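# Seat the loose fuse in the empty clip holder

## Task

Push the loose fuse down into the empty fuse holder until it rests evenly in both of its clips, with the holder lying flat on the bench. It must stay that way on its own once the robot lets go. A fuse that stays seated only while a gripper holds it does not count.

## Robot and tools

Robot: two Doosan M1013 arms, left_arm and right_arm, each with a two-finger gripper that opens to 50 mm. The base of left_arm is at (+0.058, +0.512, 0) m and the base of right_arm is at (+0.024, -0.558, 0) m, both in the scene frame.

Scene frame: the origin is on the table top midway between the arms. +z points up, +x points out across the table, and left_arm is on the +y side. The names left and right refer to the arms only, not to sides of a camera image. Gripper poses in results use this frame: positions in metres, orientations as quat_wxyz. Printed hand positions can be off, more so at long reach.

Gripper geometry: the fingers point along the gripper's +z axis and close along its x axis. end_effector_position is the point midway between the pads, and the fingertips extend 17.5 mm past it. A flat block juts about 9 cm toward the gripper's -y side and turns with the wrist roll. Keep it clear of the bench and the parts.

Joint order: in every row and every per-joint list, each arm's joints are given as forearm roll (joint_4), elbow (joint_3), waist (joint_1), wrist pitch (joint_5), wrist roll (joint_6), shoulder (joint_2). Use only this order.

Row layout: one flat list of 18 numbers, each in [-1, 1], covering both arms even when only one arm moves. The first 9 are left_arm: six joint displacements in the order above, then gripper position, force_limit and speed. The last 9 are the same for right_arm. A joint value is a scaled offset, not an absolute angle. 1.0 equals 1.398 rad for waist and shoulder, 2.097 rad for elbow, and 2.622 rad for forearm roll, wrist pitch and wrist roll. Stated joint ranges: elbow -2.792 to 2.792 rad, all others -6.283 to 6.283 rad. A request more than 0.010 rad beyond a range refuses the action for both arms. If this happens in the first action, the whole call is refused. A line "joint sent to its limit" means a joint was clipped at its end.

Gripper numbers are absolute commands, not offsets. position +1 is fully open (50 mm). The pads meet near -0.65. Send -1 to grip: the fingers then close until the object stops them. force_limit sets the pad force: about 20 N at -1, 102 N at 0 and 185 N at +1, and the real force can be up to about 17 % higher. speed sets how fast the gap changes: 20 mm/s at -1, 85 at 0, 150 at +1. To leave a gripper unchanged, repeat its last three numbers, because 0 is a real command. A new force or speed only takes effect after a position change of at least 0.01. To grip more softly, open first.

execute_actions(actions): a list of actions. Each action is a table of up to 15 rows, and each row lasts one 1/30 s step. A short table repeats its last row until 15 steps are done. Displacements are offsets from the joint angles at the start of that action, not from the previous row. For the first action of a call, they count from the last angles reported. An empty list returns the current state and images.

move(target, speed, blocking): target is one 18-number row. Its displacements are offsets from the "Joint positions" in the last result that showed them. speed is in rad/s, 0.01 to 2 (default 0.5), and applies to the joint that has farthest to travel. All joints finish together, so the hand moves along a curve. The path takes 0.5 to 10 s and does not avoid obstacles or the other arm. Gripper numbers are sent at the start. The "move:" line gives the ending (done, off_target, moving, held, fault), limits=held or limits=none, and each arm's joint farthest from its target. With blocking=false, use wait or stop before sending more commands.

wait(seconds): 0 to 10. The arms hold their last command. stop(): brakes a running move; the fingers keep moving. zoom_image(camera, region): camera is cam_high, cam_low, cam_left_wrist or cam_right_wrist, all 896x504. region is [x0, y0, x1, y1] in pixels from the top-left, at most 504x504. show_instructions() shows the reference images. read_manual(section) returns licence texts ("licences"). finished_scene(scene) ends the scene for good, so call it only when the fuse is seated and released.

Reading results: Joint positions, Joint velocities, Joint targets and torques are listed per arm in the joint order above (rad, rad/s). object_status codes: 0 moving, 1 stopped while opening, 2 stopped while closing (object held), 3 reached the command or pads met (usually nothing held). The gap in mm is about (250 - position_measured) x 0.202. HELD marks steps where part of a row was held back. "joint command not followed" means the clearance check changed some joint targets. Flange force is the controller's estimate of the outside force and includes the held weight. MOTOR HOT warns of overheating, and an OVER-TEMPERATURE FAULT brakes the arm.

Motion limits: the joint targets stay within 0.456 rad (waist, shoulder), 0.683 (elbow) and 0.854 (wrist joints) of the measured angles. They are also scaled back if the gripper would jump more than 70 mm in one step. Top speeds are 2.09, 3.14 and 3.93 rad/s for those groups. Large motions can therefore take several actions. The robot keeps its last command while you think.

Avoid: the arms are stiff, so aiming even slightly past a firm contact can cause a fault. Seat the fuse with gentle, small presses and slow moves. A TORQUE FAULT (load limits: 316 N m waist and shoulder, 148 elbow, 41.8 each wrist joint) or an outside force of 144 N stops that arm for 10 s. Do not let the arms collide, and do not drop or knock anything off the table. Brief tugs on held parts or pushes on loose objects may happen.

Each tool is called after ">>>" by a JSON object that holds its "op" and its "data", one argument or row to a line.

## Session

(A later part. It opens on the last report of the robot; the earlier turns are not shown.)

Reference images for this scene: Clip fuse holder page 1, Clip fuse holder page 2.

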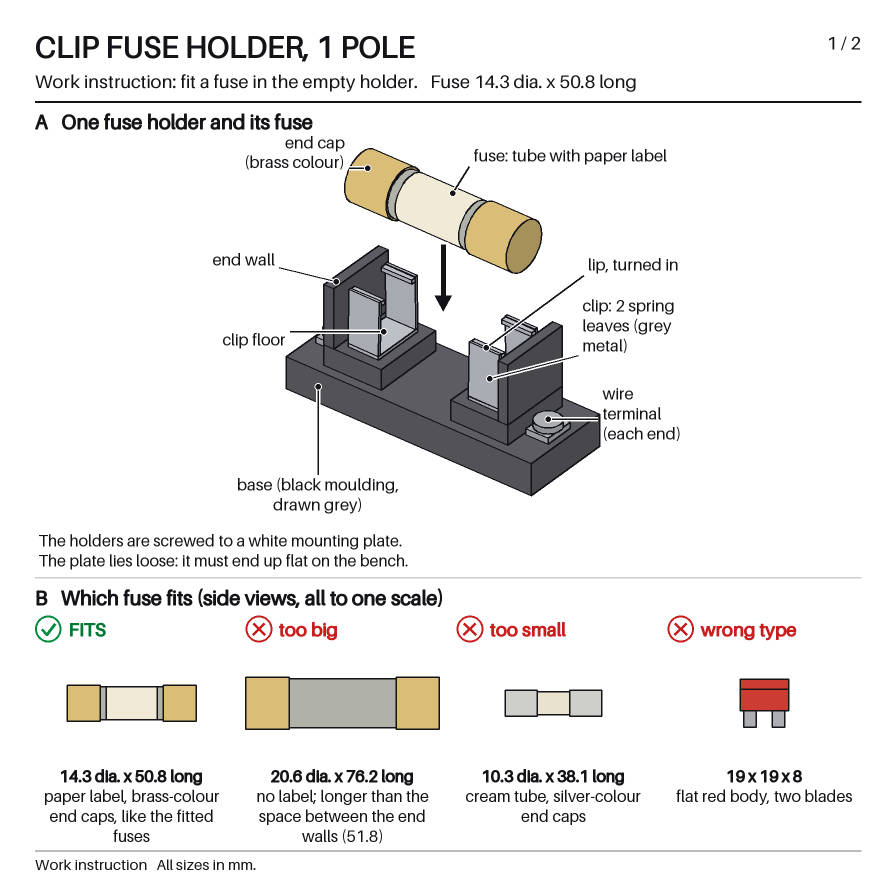

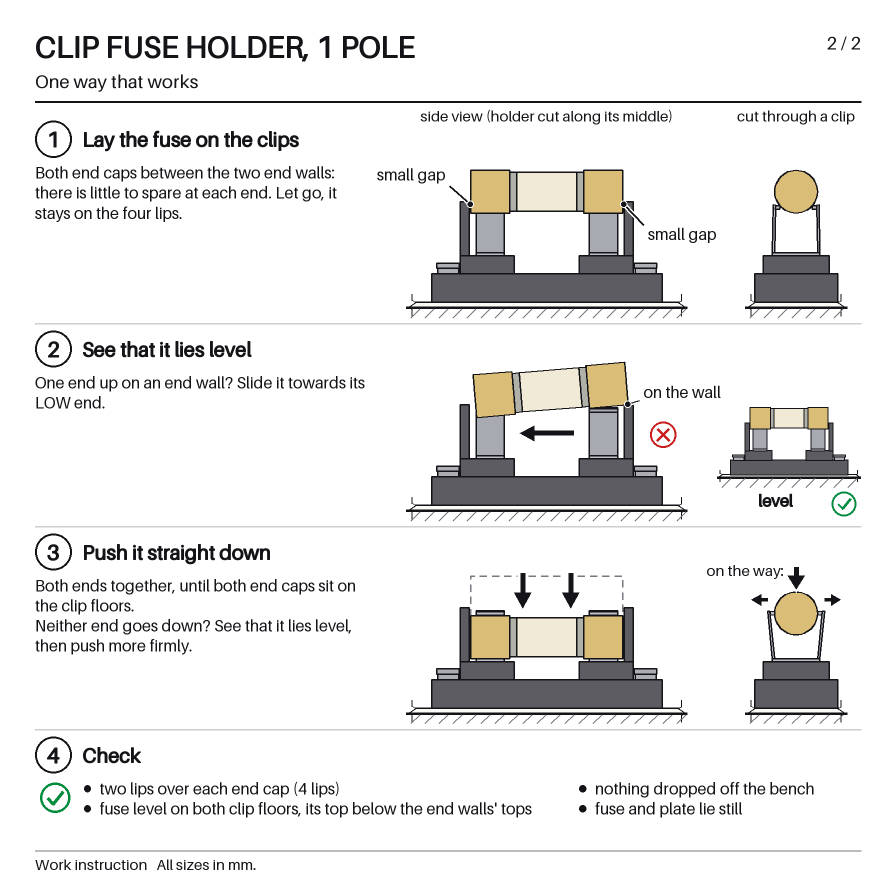

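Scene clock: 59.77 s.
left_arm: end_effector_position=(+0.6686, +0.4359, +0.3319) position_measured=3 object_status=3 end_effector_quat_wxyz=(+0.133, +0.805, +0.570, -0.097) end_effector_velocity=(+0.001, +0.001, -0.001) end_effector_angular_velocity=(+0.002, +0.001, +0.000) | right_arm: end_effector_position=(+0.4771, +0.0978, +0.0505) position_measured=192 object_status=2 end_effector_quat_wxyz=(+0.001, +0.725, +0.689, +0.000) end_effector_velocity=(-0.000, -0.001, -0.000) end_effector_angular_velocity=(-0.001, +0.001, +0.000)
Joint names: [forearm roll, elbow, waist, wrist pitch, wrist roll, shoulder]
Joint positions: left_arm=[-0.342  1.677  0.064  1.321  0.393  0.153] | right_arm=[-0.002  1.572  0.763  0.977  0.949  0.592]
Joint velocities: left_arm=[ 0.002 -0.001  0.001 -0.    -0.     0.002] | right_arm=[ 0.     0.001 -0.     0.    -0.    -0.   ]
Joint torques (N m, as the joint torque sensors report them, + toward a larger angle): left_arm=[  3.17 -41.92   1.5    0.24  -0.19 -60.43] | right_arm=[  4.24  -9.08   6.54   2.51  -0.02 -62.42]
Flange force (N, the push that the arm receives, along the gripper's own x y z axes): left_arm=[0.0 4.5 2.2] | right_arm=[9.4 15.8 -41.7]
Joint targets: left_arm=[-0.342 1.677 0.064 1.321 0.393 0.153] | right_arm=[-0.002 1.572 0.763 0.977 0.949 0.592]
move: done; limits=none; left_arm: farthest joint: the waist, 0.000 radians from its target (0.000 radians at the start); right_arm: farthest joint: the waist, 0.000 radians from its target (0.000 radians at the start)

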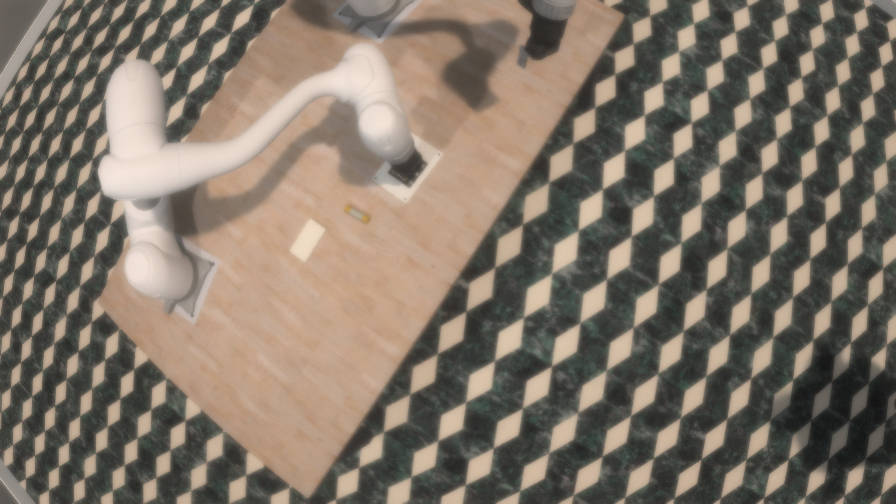

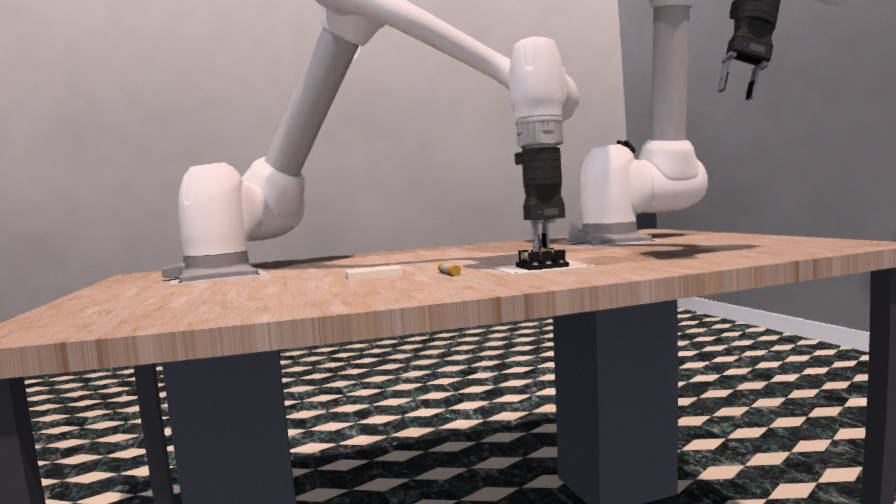

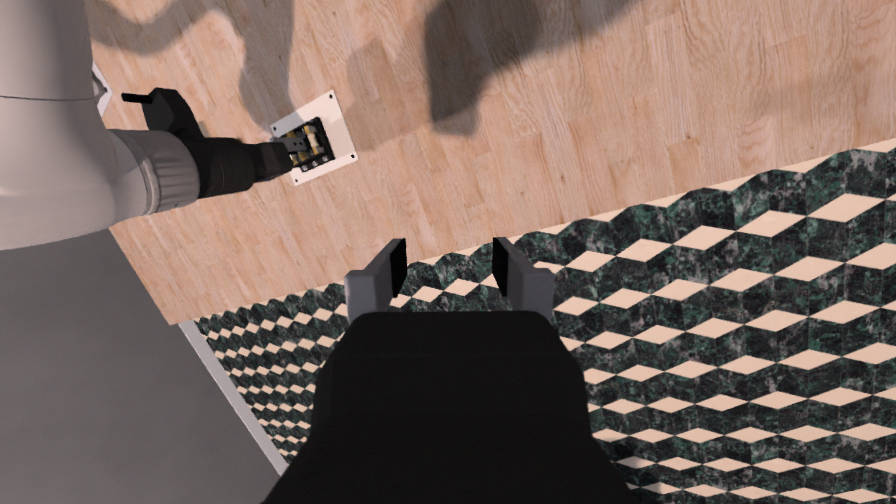

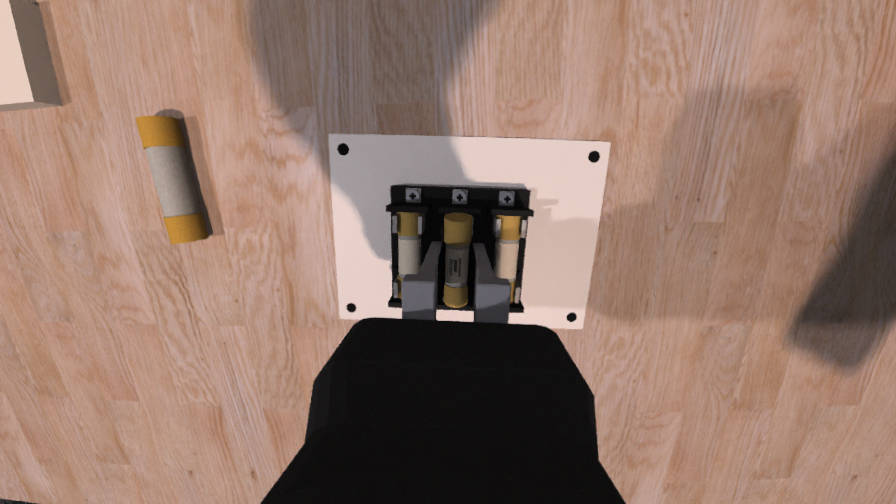

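>>> {"op": "move", "data": {
  "target": [0,0,0,0,0,0,1,0,0,0,-0.0007,-0.00068,0.00023,-0.00036,0.00061,-1,-0.4,-0.5],
  "speed": 0.01
}}

>>> {"op": "move", "data": {
  "target": [0,0,0,0,0,0,1,0,0,0,0.0006,0,-0.00114,0,0.00124,-1,-0.4,-0.5],
  "speed": 0.01
}}

>>> {"op": "zoom_image", "data": {
  "camera": "cam_right_wrist",
  "region": [370,170,540,320]
}}

Scene clock: 64.77 s.
left_arm: end_effector_position=(+0.6686, +0.4359, +0.3319) position_measured=3 object_status=3 end_effector_quat_wxyz=(+0.133, +0.805, +0.570, -0.097) end_effector_velocity=(-0.000, +0.000, +0.000) end_effector_angular_velocity=(+0.000, -0.001, +0.000) | right_arm: end_effector_position=(+0.4781, +0.0979, +0.0504) position_measured=192 object_status=2 end_effector_quat_wxyz=(+0.001, +0.725, +0.689, +0.000) end_effector_velocity=(-0.001, -0.000, -0.000) end_effector_angular_velocity=(-0.000, +0.001, -0.002)
Joint names: [forearm roll, elbow, waist, wrist pitch, wrist roll, shoulder]
Joint positions: left_arm=[-0.342  1.677  0.064  1.321  0.393  0.153] | right_arm=[-0.002  1.57   0.762  0.978  0.948  0.593]
Joint velocities: left_arm=[ 0.     0.001  0.    -0.    -0.    -0.001] | right_arm=[ 0.001  0.001 -0.     0.     0.002  0.   ]
Joint torques (N m, as the joint torque sensors report them, + toward a larger angle): left_arm=[  3.13 -41.84   0.51   0.25  -0.16 -59.34] | right_arm=[ -0.22 -22.34  -4.63  -1.27   0.1  -72.01]
Flange force (N, the push that the arm receives, along the gripper's own x y z axes): left_arm=[0.4 2.0 1.0] | right_arm=[5.3 -3.0 -31.0]
Joint targets: left_arm=[-0.342 1.677 0.064 1.321 0.393 0.153] | right_arm=[-0.002 1.570 0.762 0.978 0.948 0.593]
move: done; limits=none; left_arm: farthest joint: the waist, 0.000 radians from its target (0.000 radians at the start); right_arm: farthest joint: the waist, 0.000 radians from its target (0.001 radians at the start)

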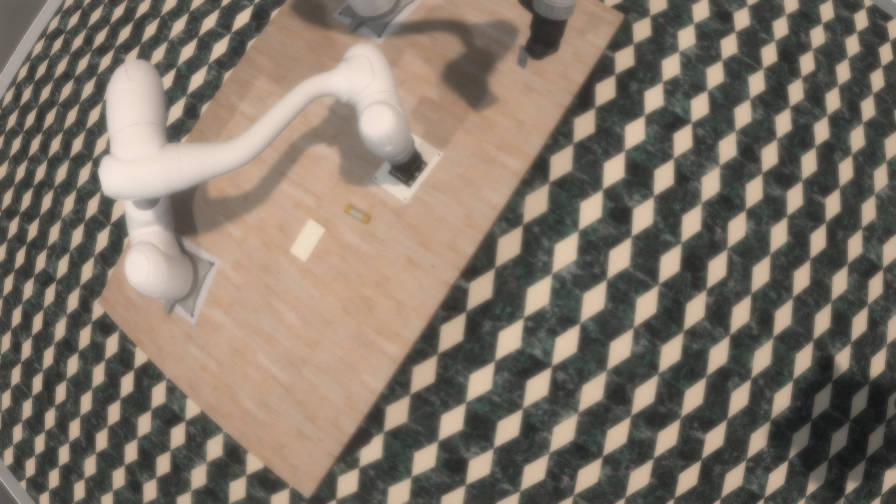

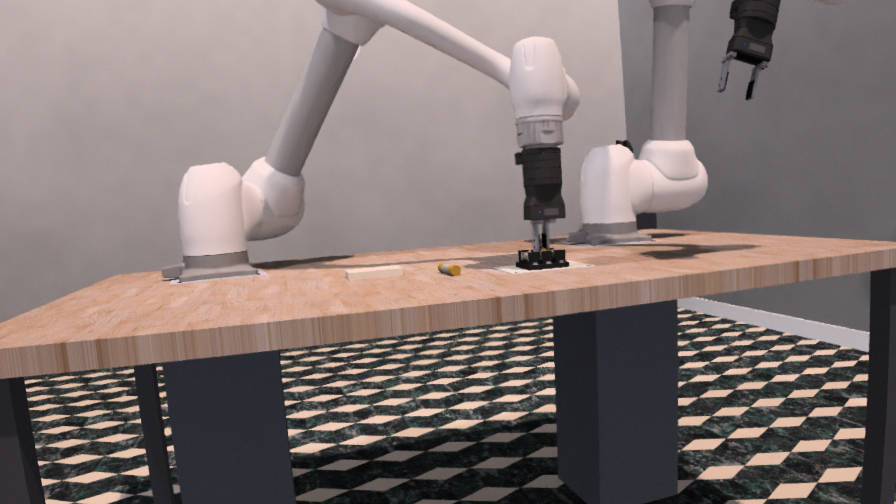

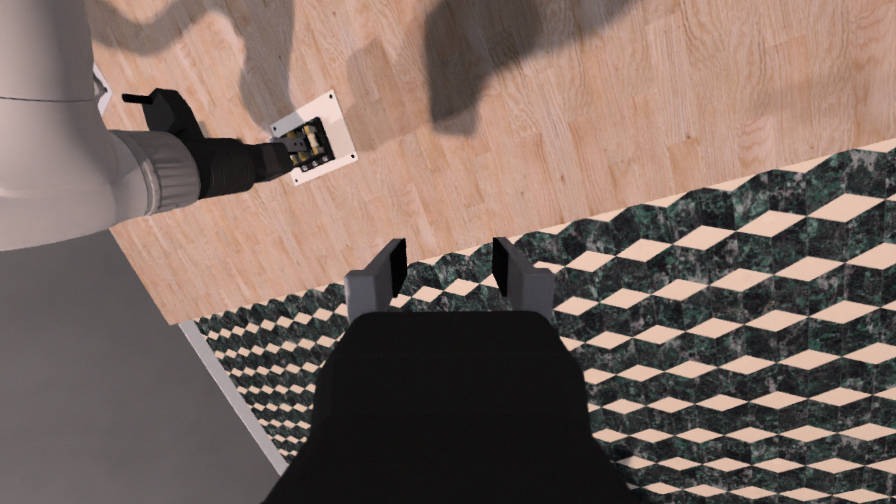

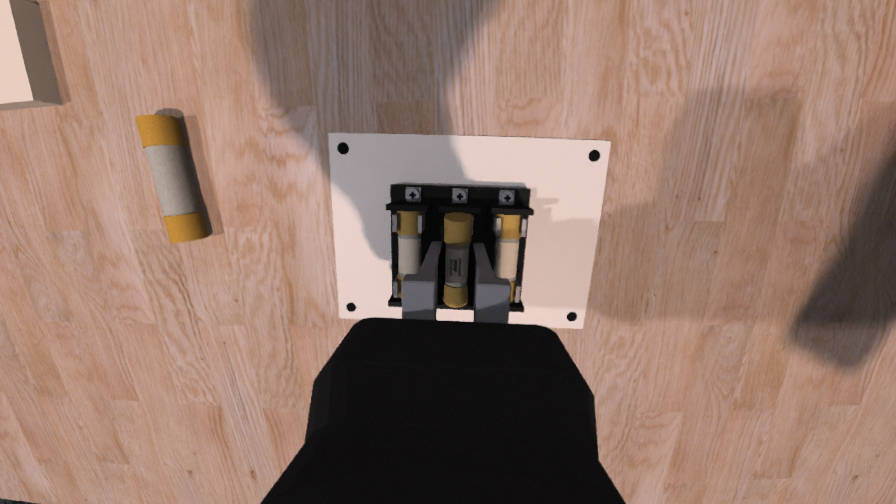

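Scene clock: 65.47 s.
left_arm: end_effector_position=(+0.6686, +0.4359, +0.3319) position_measured=3 object_status=3 end_effector_quat_wxyz=(+0.133, +0.805, +0.570, -0.097) end_effector_velocity=(-0.000, +0.000, -0.000) end_effector_angular_velocity=(-0.000, -0.001, +0.000) | right_arm: end_effector_position=(+0.4781, +0.0978, +0.0485) position_measured=192 object_status=2 end_effector_quat_wxyz=(+0.001, +0.725, +0.689, +0.000) end_effector_velocity=(+0.000, +0.000, +0.000) end_effector_angular_velocity=(+0.001, -0.001, +0.001)
Joint names: [forearm roll, elbow, waist, wrist pitch, wrist roll, shoulder]
Joint positions: left_arm=[-0.342  1.677  0.064  1.321  0.393  0.153] | right_arm=[-0.002  1.571  0.762  0.975  0.948  0.595]
Joint velocities: left_arm=[-0.     0.001  0.001 -0.001  0.001 -0.001] | right_arm=[-0.    -0.     0.    -0.    -0.001 -0.   ]
Joint torques (N m, as the joint torque sensors report them, + toward a larger angle): left_arm=[  3.01 -41.29   1.    -0.14  -0.12 -60.01] | right_arm=[  0.41 -18.17  -5.64  -2.44   0.06 -60.64]
Flange force (N, the push that the arm receives, along the gripper's own x y z axes): left_arm=[0.3 3.8 0.0] | right_arm=[2.4 -6.7 -45.6]
Joint targets: left_arm=[-0.342 1.677 0.064 1.321 0.393 0.153] | right_arm=[-0.002 1.571 0.762 0.975 0.948 0.595]
move: done; limits=none; left_arm: farthest joint: the waist, 0.000 radians from its target (0.000 radians at the start); right_arm: farthest joint: the waist, 0.000 radians from its target (0.000 radians at the start)

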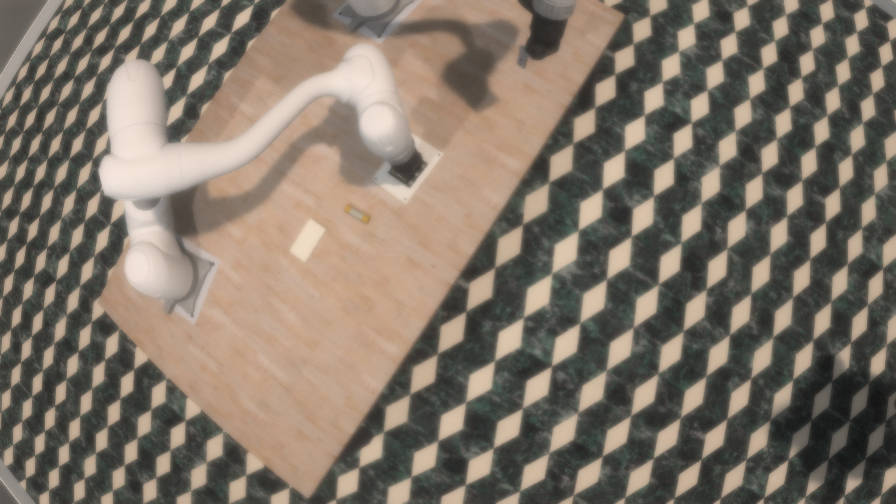

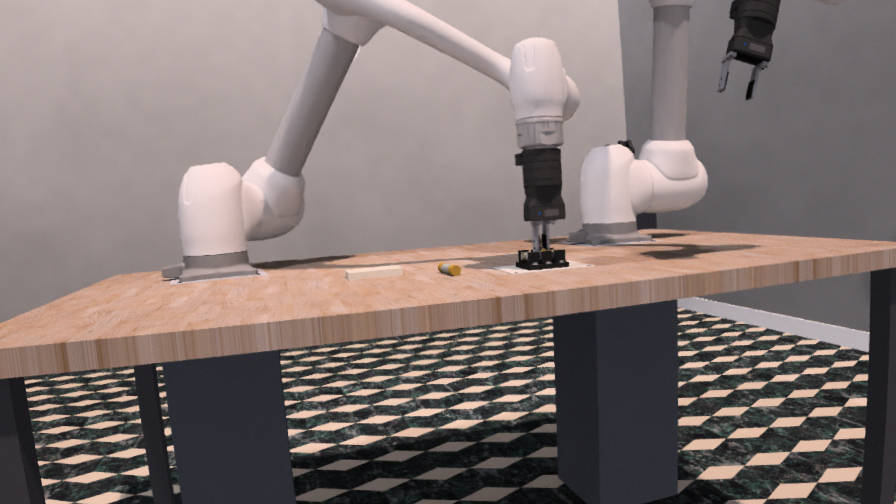

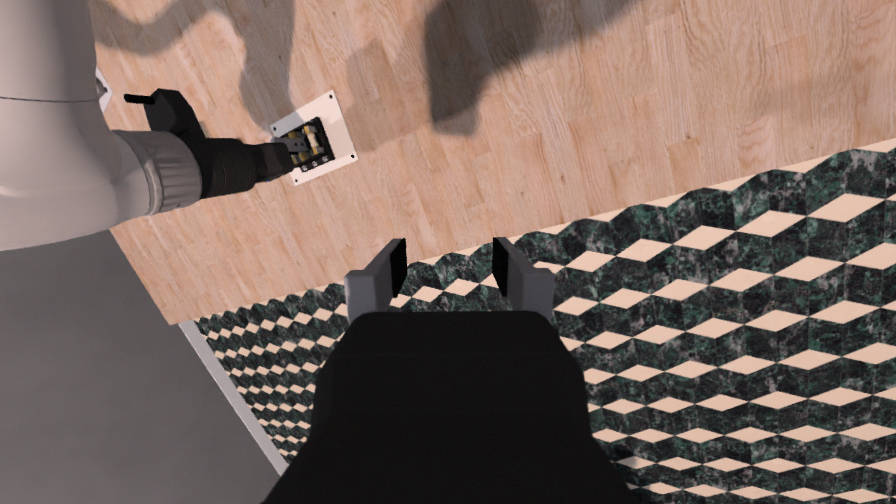

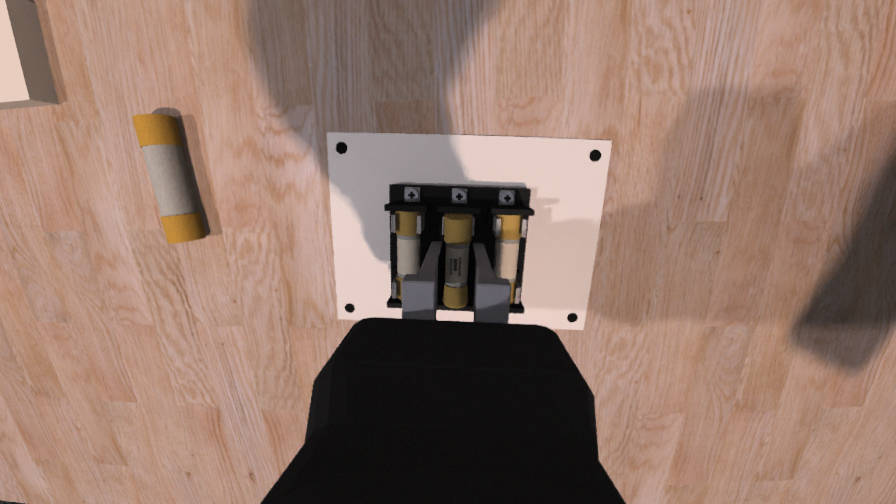

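Region (370, 170, 540, 320) of cam_right_wrist's 896x504 image, scaled by 2.965, with more detail than that image has; it fills the top 445 rows of this view, and the rest is white.

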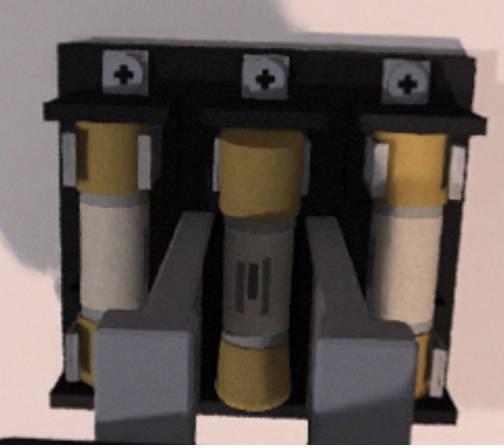

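Entering now.

>>> {"op": "move", "data": {
  "target": [0,0,0,0,0,0,1,0,0,0,0.0015,0,-0.00285,0,0.0031,-1,-0.4,-0.5],
  "speed": 0.01
}}

>>> {"op": "move", "data": {
  "target": [0,0,0,0,0,0,1,0,0,0,0.0006,0,-0.00114,0,0.00124,-1,-0.4,-0.5],
  "speed": 0.01
}}

>>> {"op": "zoom_image", "data": {
  "camera": "cam_right_wrist",
  "region": [370,170,540,320]
}}

Scene clock: 72.73 s.
left_arm: end_effector_position=(+0.6686, +0.4359, +0.3319) position_measured=3 object_status=3 end_effector_quat_wxyz=(+0.133, +0.805, +0.570, -0.097) end_effector_velocity=(-0.000, +0.000, +0.001) end_effector_angular_velocity=(+0.001, -0.001, -0.001) | right_arm: end_effector_position=(+0.4780, +0.0977, +0.0435) position_measured=192 object_status=2 end_effector_quat_wxyz=(+0.001, +0.725, +0.689, +0.000) end_effector_velocity=(+0.000, +0.000, +0.000) end_effector_angular_velocity=(+0.001, -0.001, -0.001)
Joint names: [forearm roll, elbow, waist, wrist pitch, wrist roll, shoulder]
Joint positions: left_arm=[-0.342  1.677  0.064  1.321  0.393  0.153] | right_arm=[-0.002  1.575  0.762  0.967  0.948  0.599]
Joint velocities: left_arm=[ 0.001 -0.001 -0.     0.001 -0.    -0.001] | right_arm=[ 0.    -0.     0.    -0.001  0.001 -0.   ]
Joint torques (N m, as the joint torque sensors report them, + toward a larger angle): left_arm=[  3.   -41.07   1.77   0.05  -0.16 -60.22] | right_arm=[  0.06 -18.8   -7.62  -0.64   0.19 -66.58]
Flange force (N, the push that the arm receives, along the gripper's own x y z axes): left_arm=[-0.8 5.4 0.5] | right_arm=[7.0 -6.2 -37.0]
Joint targets: left_arm=[-0.342 1.677 0.064 1.321 0.393 0.153] | right_arm=[-0.002 1.575 0.762 0.967 0.948 0.599]
move: done; limits=none; left_arm: farthest joint: the waist, 0.000 radians from its target (0.000 radians at the start); right_arm: farthest joint: the waist, 0.000 radians from its target (0.000 radians at the start)

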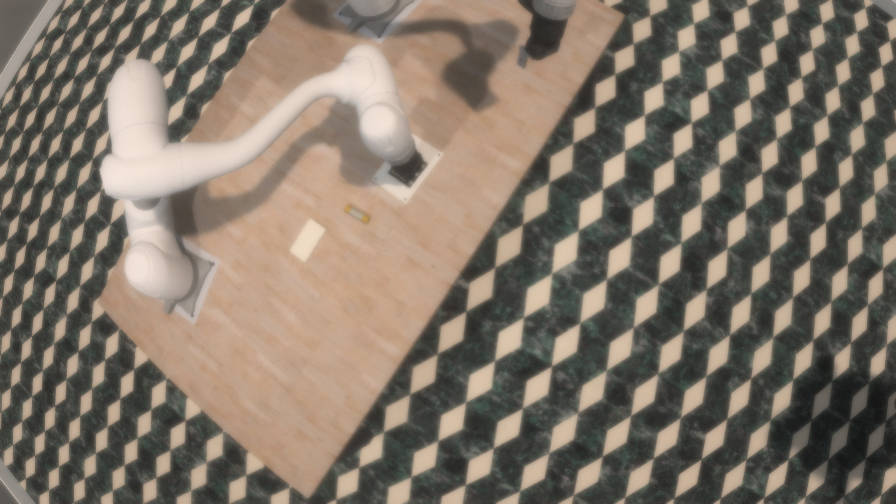

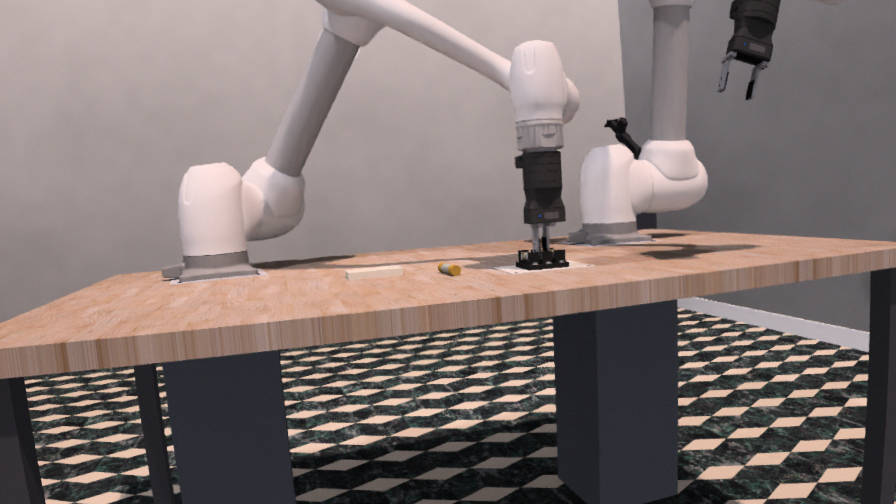

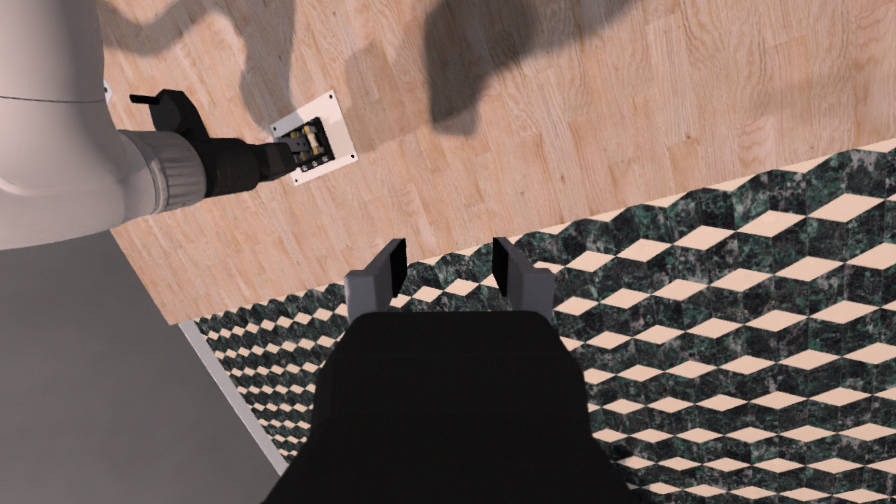

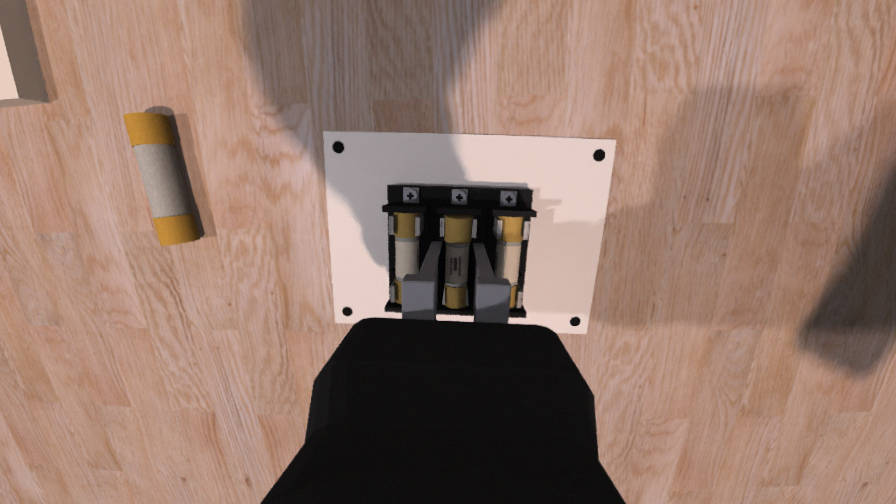

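Scene clock: 73.43 s.
left_arm: end_effector_position=(+0.6686, +0.4359, +0.3319) position_measured=3 object_status=3 end_effector_quat_wxyz=(+0.133, +0.805, +0.570, -0.097) end_effector_velocity=(+0.001, -0.000, -0.000) end_effector_angular_velocity=(-0.000, +0.001, -0.001) | right_arm: end_effector_position=(+0.4779, +0.0977, +0.0415) position_measured=192 object_status=2 end_effector_quat_wxyz=(+0.001, +0.725, +0.689, +0.000) end_effector_velocity=(+0.000, +0.000, +0.000) end_effector_angular_velocity=(+0.000, -0.001, +0.000)
Joint names: [forearm roll, elbow, waist, wrist pitch, wrist roll, shoulder]
Joint positions: left_arm=[-0.342  1.677  0.064  1.321  0.393  0.153] | right_arm=[-0.002  1.576  0.762  0.964  0.948  0.601]
Joint velocities: left_arm=[-0.    -0.001 -0.     0.001  0.     0.002] | right_arm=[-0.001 -0.     0.    -0.     0.    -0.   ]
Joint torques (N m, as the joint torque sensors report them, + toward a larger angle): left_arm=[  2.95 -41.57   1.97   0.2   -0.14 -61.11] | right_arm=[  0.53 -21.38  -6.78   0.87  -0.21 -73.49]
Flange force (N, the push that the arm receives, along the gripper's own x y z axes): left_arm=[-0.3 6.4 2.2] | right_arm=[8.1 -5.1 -27.5]
Joint targets: left_arm=[-0.342 1.677 0.064 1.321 0.393 0.153] | right_arm=[-0.002 1.576 0.762 0.964 0.948 0.601]
move: done; limits=none; left_arm: farthest joint: the waist, 0.000 radians from its target (0.000 radians at the start); right_arm: farthest joint: the waist, 0.000 radians from its target (0.000 radians at the start)

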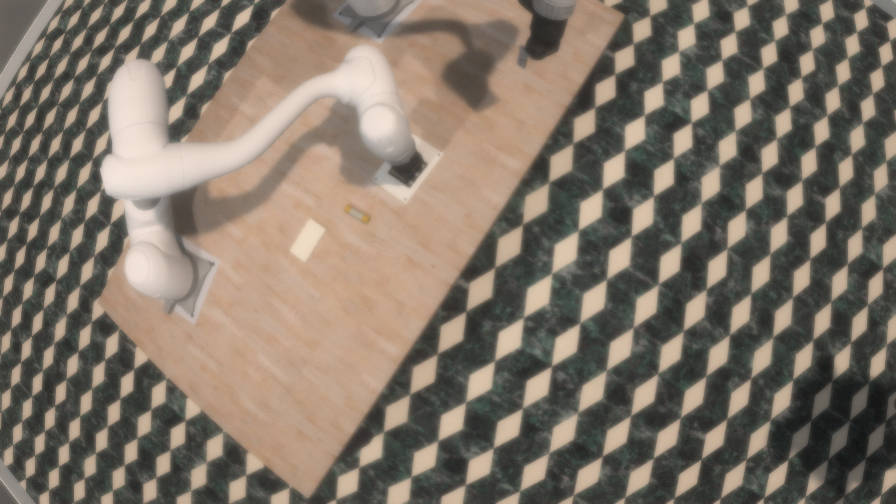

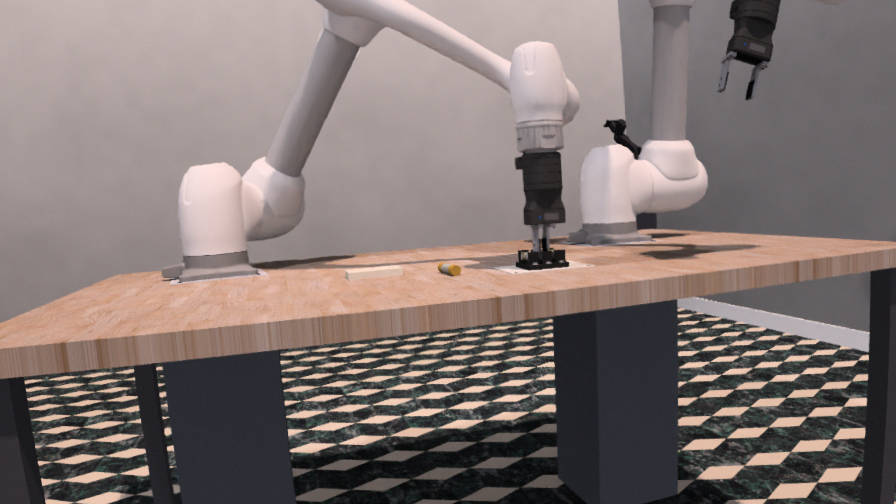

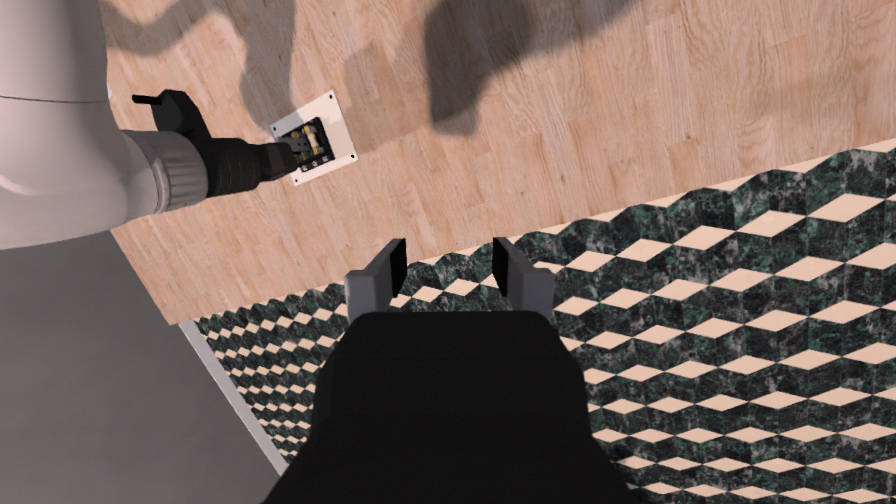

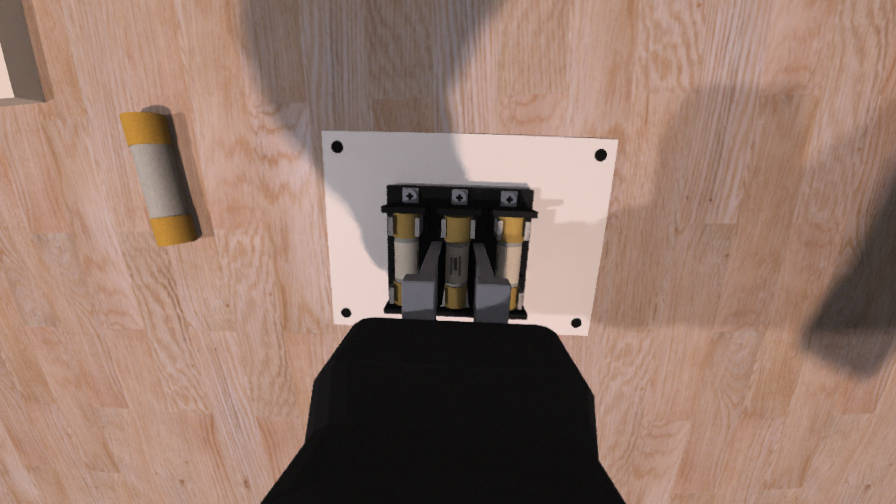

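Region (370, 170, 540, 320) of cam_right_wrist's 896x504 image, scaled by 2.965, with more detail than that image has; it fills the top 445 rows of this view, and the rest is white.

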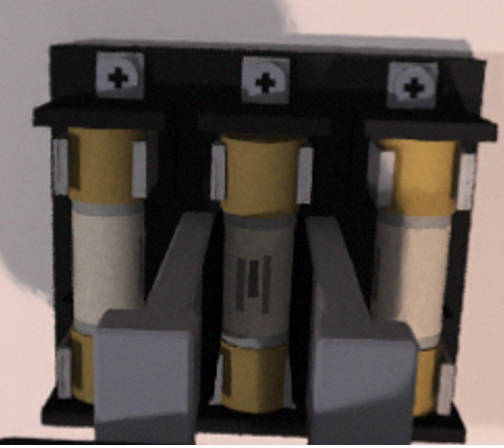

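>>> {"op": "move", "data": {
  "target": [0,0,0,0,0,0,1,0,0,0,0.0006,0,-0.00114,0,0.00124,-1,-0.4,-0.5],
  "speed": 0.01
}}

>>> {"op": "zoom_image", "data": {
  "camera": "cam_right_wrist",
  "region": [370,170,540,320]
}}

Scene clock: 76.50 s.
left_arm: end_effector_position=(+0.6686, +0.4359, +0.3319) position_measured=3 object_status=3 end_effector_quat_wxyz=(+0.133, +0.805, +0.570, -0.097) end_effector_velocity=(-0.000, -0.000, +0.001) end_effector_angular_velocity=(-0.002, -0.002, +0.001) | right_arm: end_effector_position=(+0.4779, +0.0977, +0.0396) position_measured=192 object_status=2 end_effector_quat_wxyz=(+0.001, +0.725, +0.689, +0.000) end_effector_velocity=(+0.000, +0.000, -0.000) end_effector_angular_velocity=(+0.000, -0.000, +0.001)
Joint names: [forearm roll, elbow, waist, wrist pitch, wrist roll, shoulder]
Joint positions: left_arm=[-0.342  1.677  0.064  1.321  0.393  0.153] | right_arm=[-0.002  1.577  0.762  0.961  0.948  0.603]
Joint velocities: left_arm=[-0.002 -0.     0.001 -0.    -0.    -0.002] | right_arm=[ 0.    -0.     0.    -0.    -0.001  0.   ]
Joint torques (N m, as the joint torque sensors report them, + toward a larger angle): left_arm=[  2.99 -41.31   1.3    0.24   0.03 -58.09] | right_arm=[ -0.18 -13.68  -8.49   0.29  -0.36 -63.16]
Flange force (N, the push that the arm receives, along the gripper's own x y z axes): left_arm=[-1.7 1.5 0.4] | right_arm=[13.3 -4.2 -41.8]
Joint targets: left_arm=[-0.342 1.677 0.064 1.321 0.393 0.153] | right_arm=[-0.002 1.577 0.762 0.961 0.948 0.603]
move: done; limits=none; left_arm: farthest joint: the waist, 0.000 radians from its target (0.000 radians at the start); right_arm: farthest joint: the waist, 0.000 radians from its target (0.000 radians at the start)

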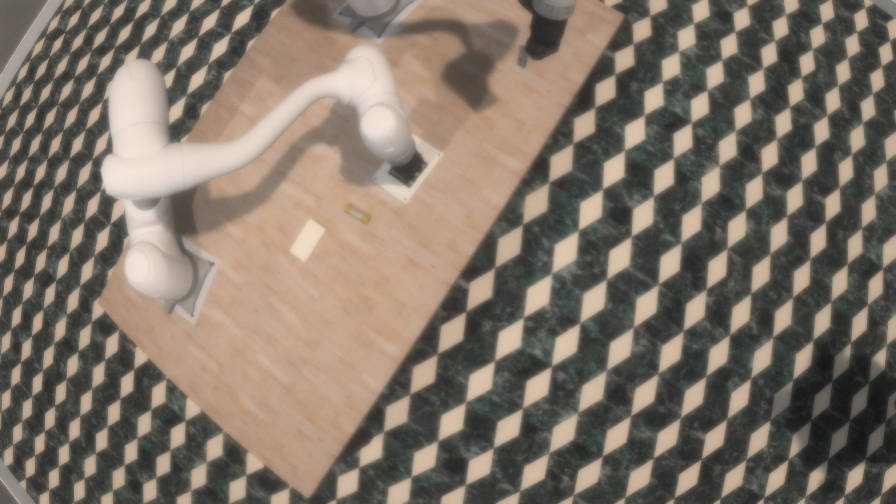

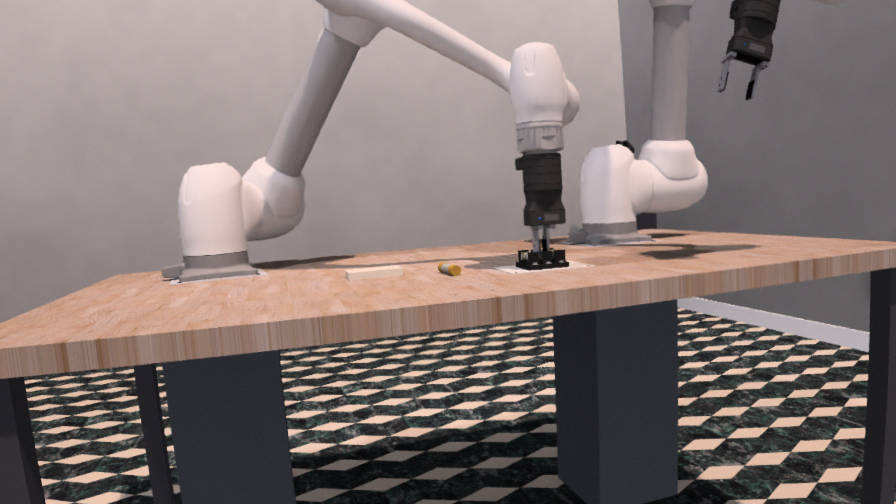

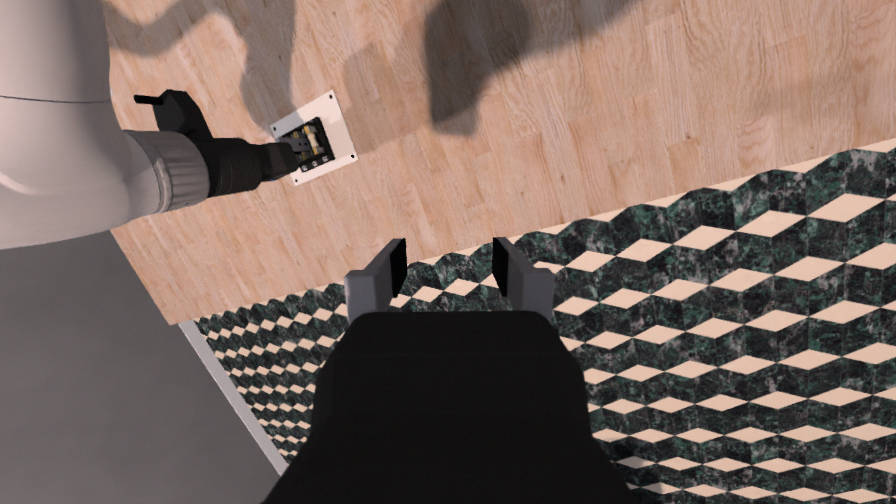

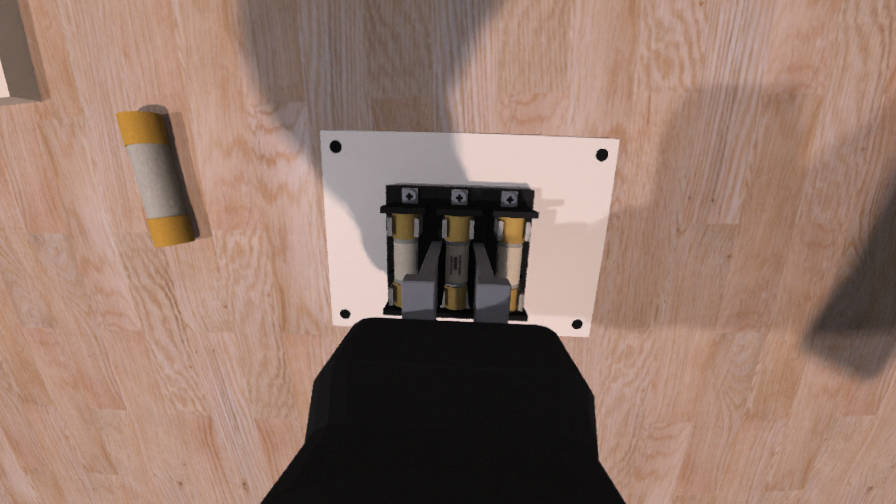

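Region (370, 170, 540, 320) of cam_right_wrist's 896x504 image, scaled by 2.965, with more detail than that image has; it fills the top 445 rows of this view, and the rest is white.

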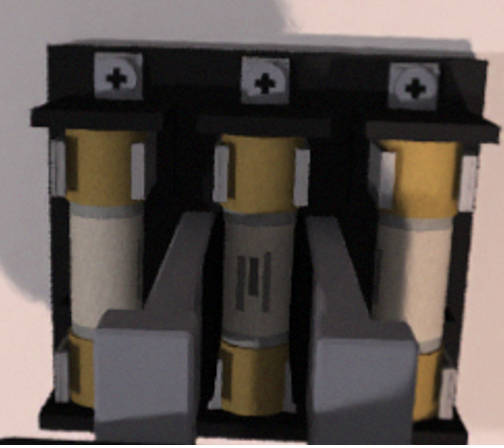

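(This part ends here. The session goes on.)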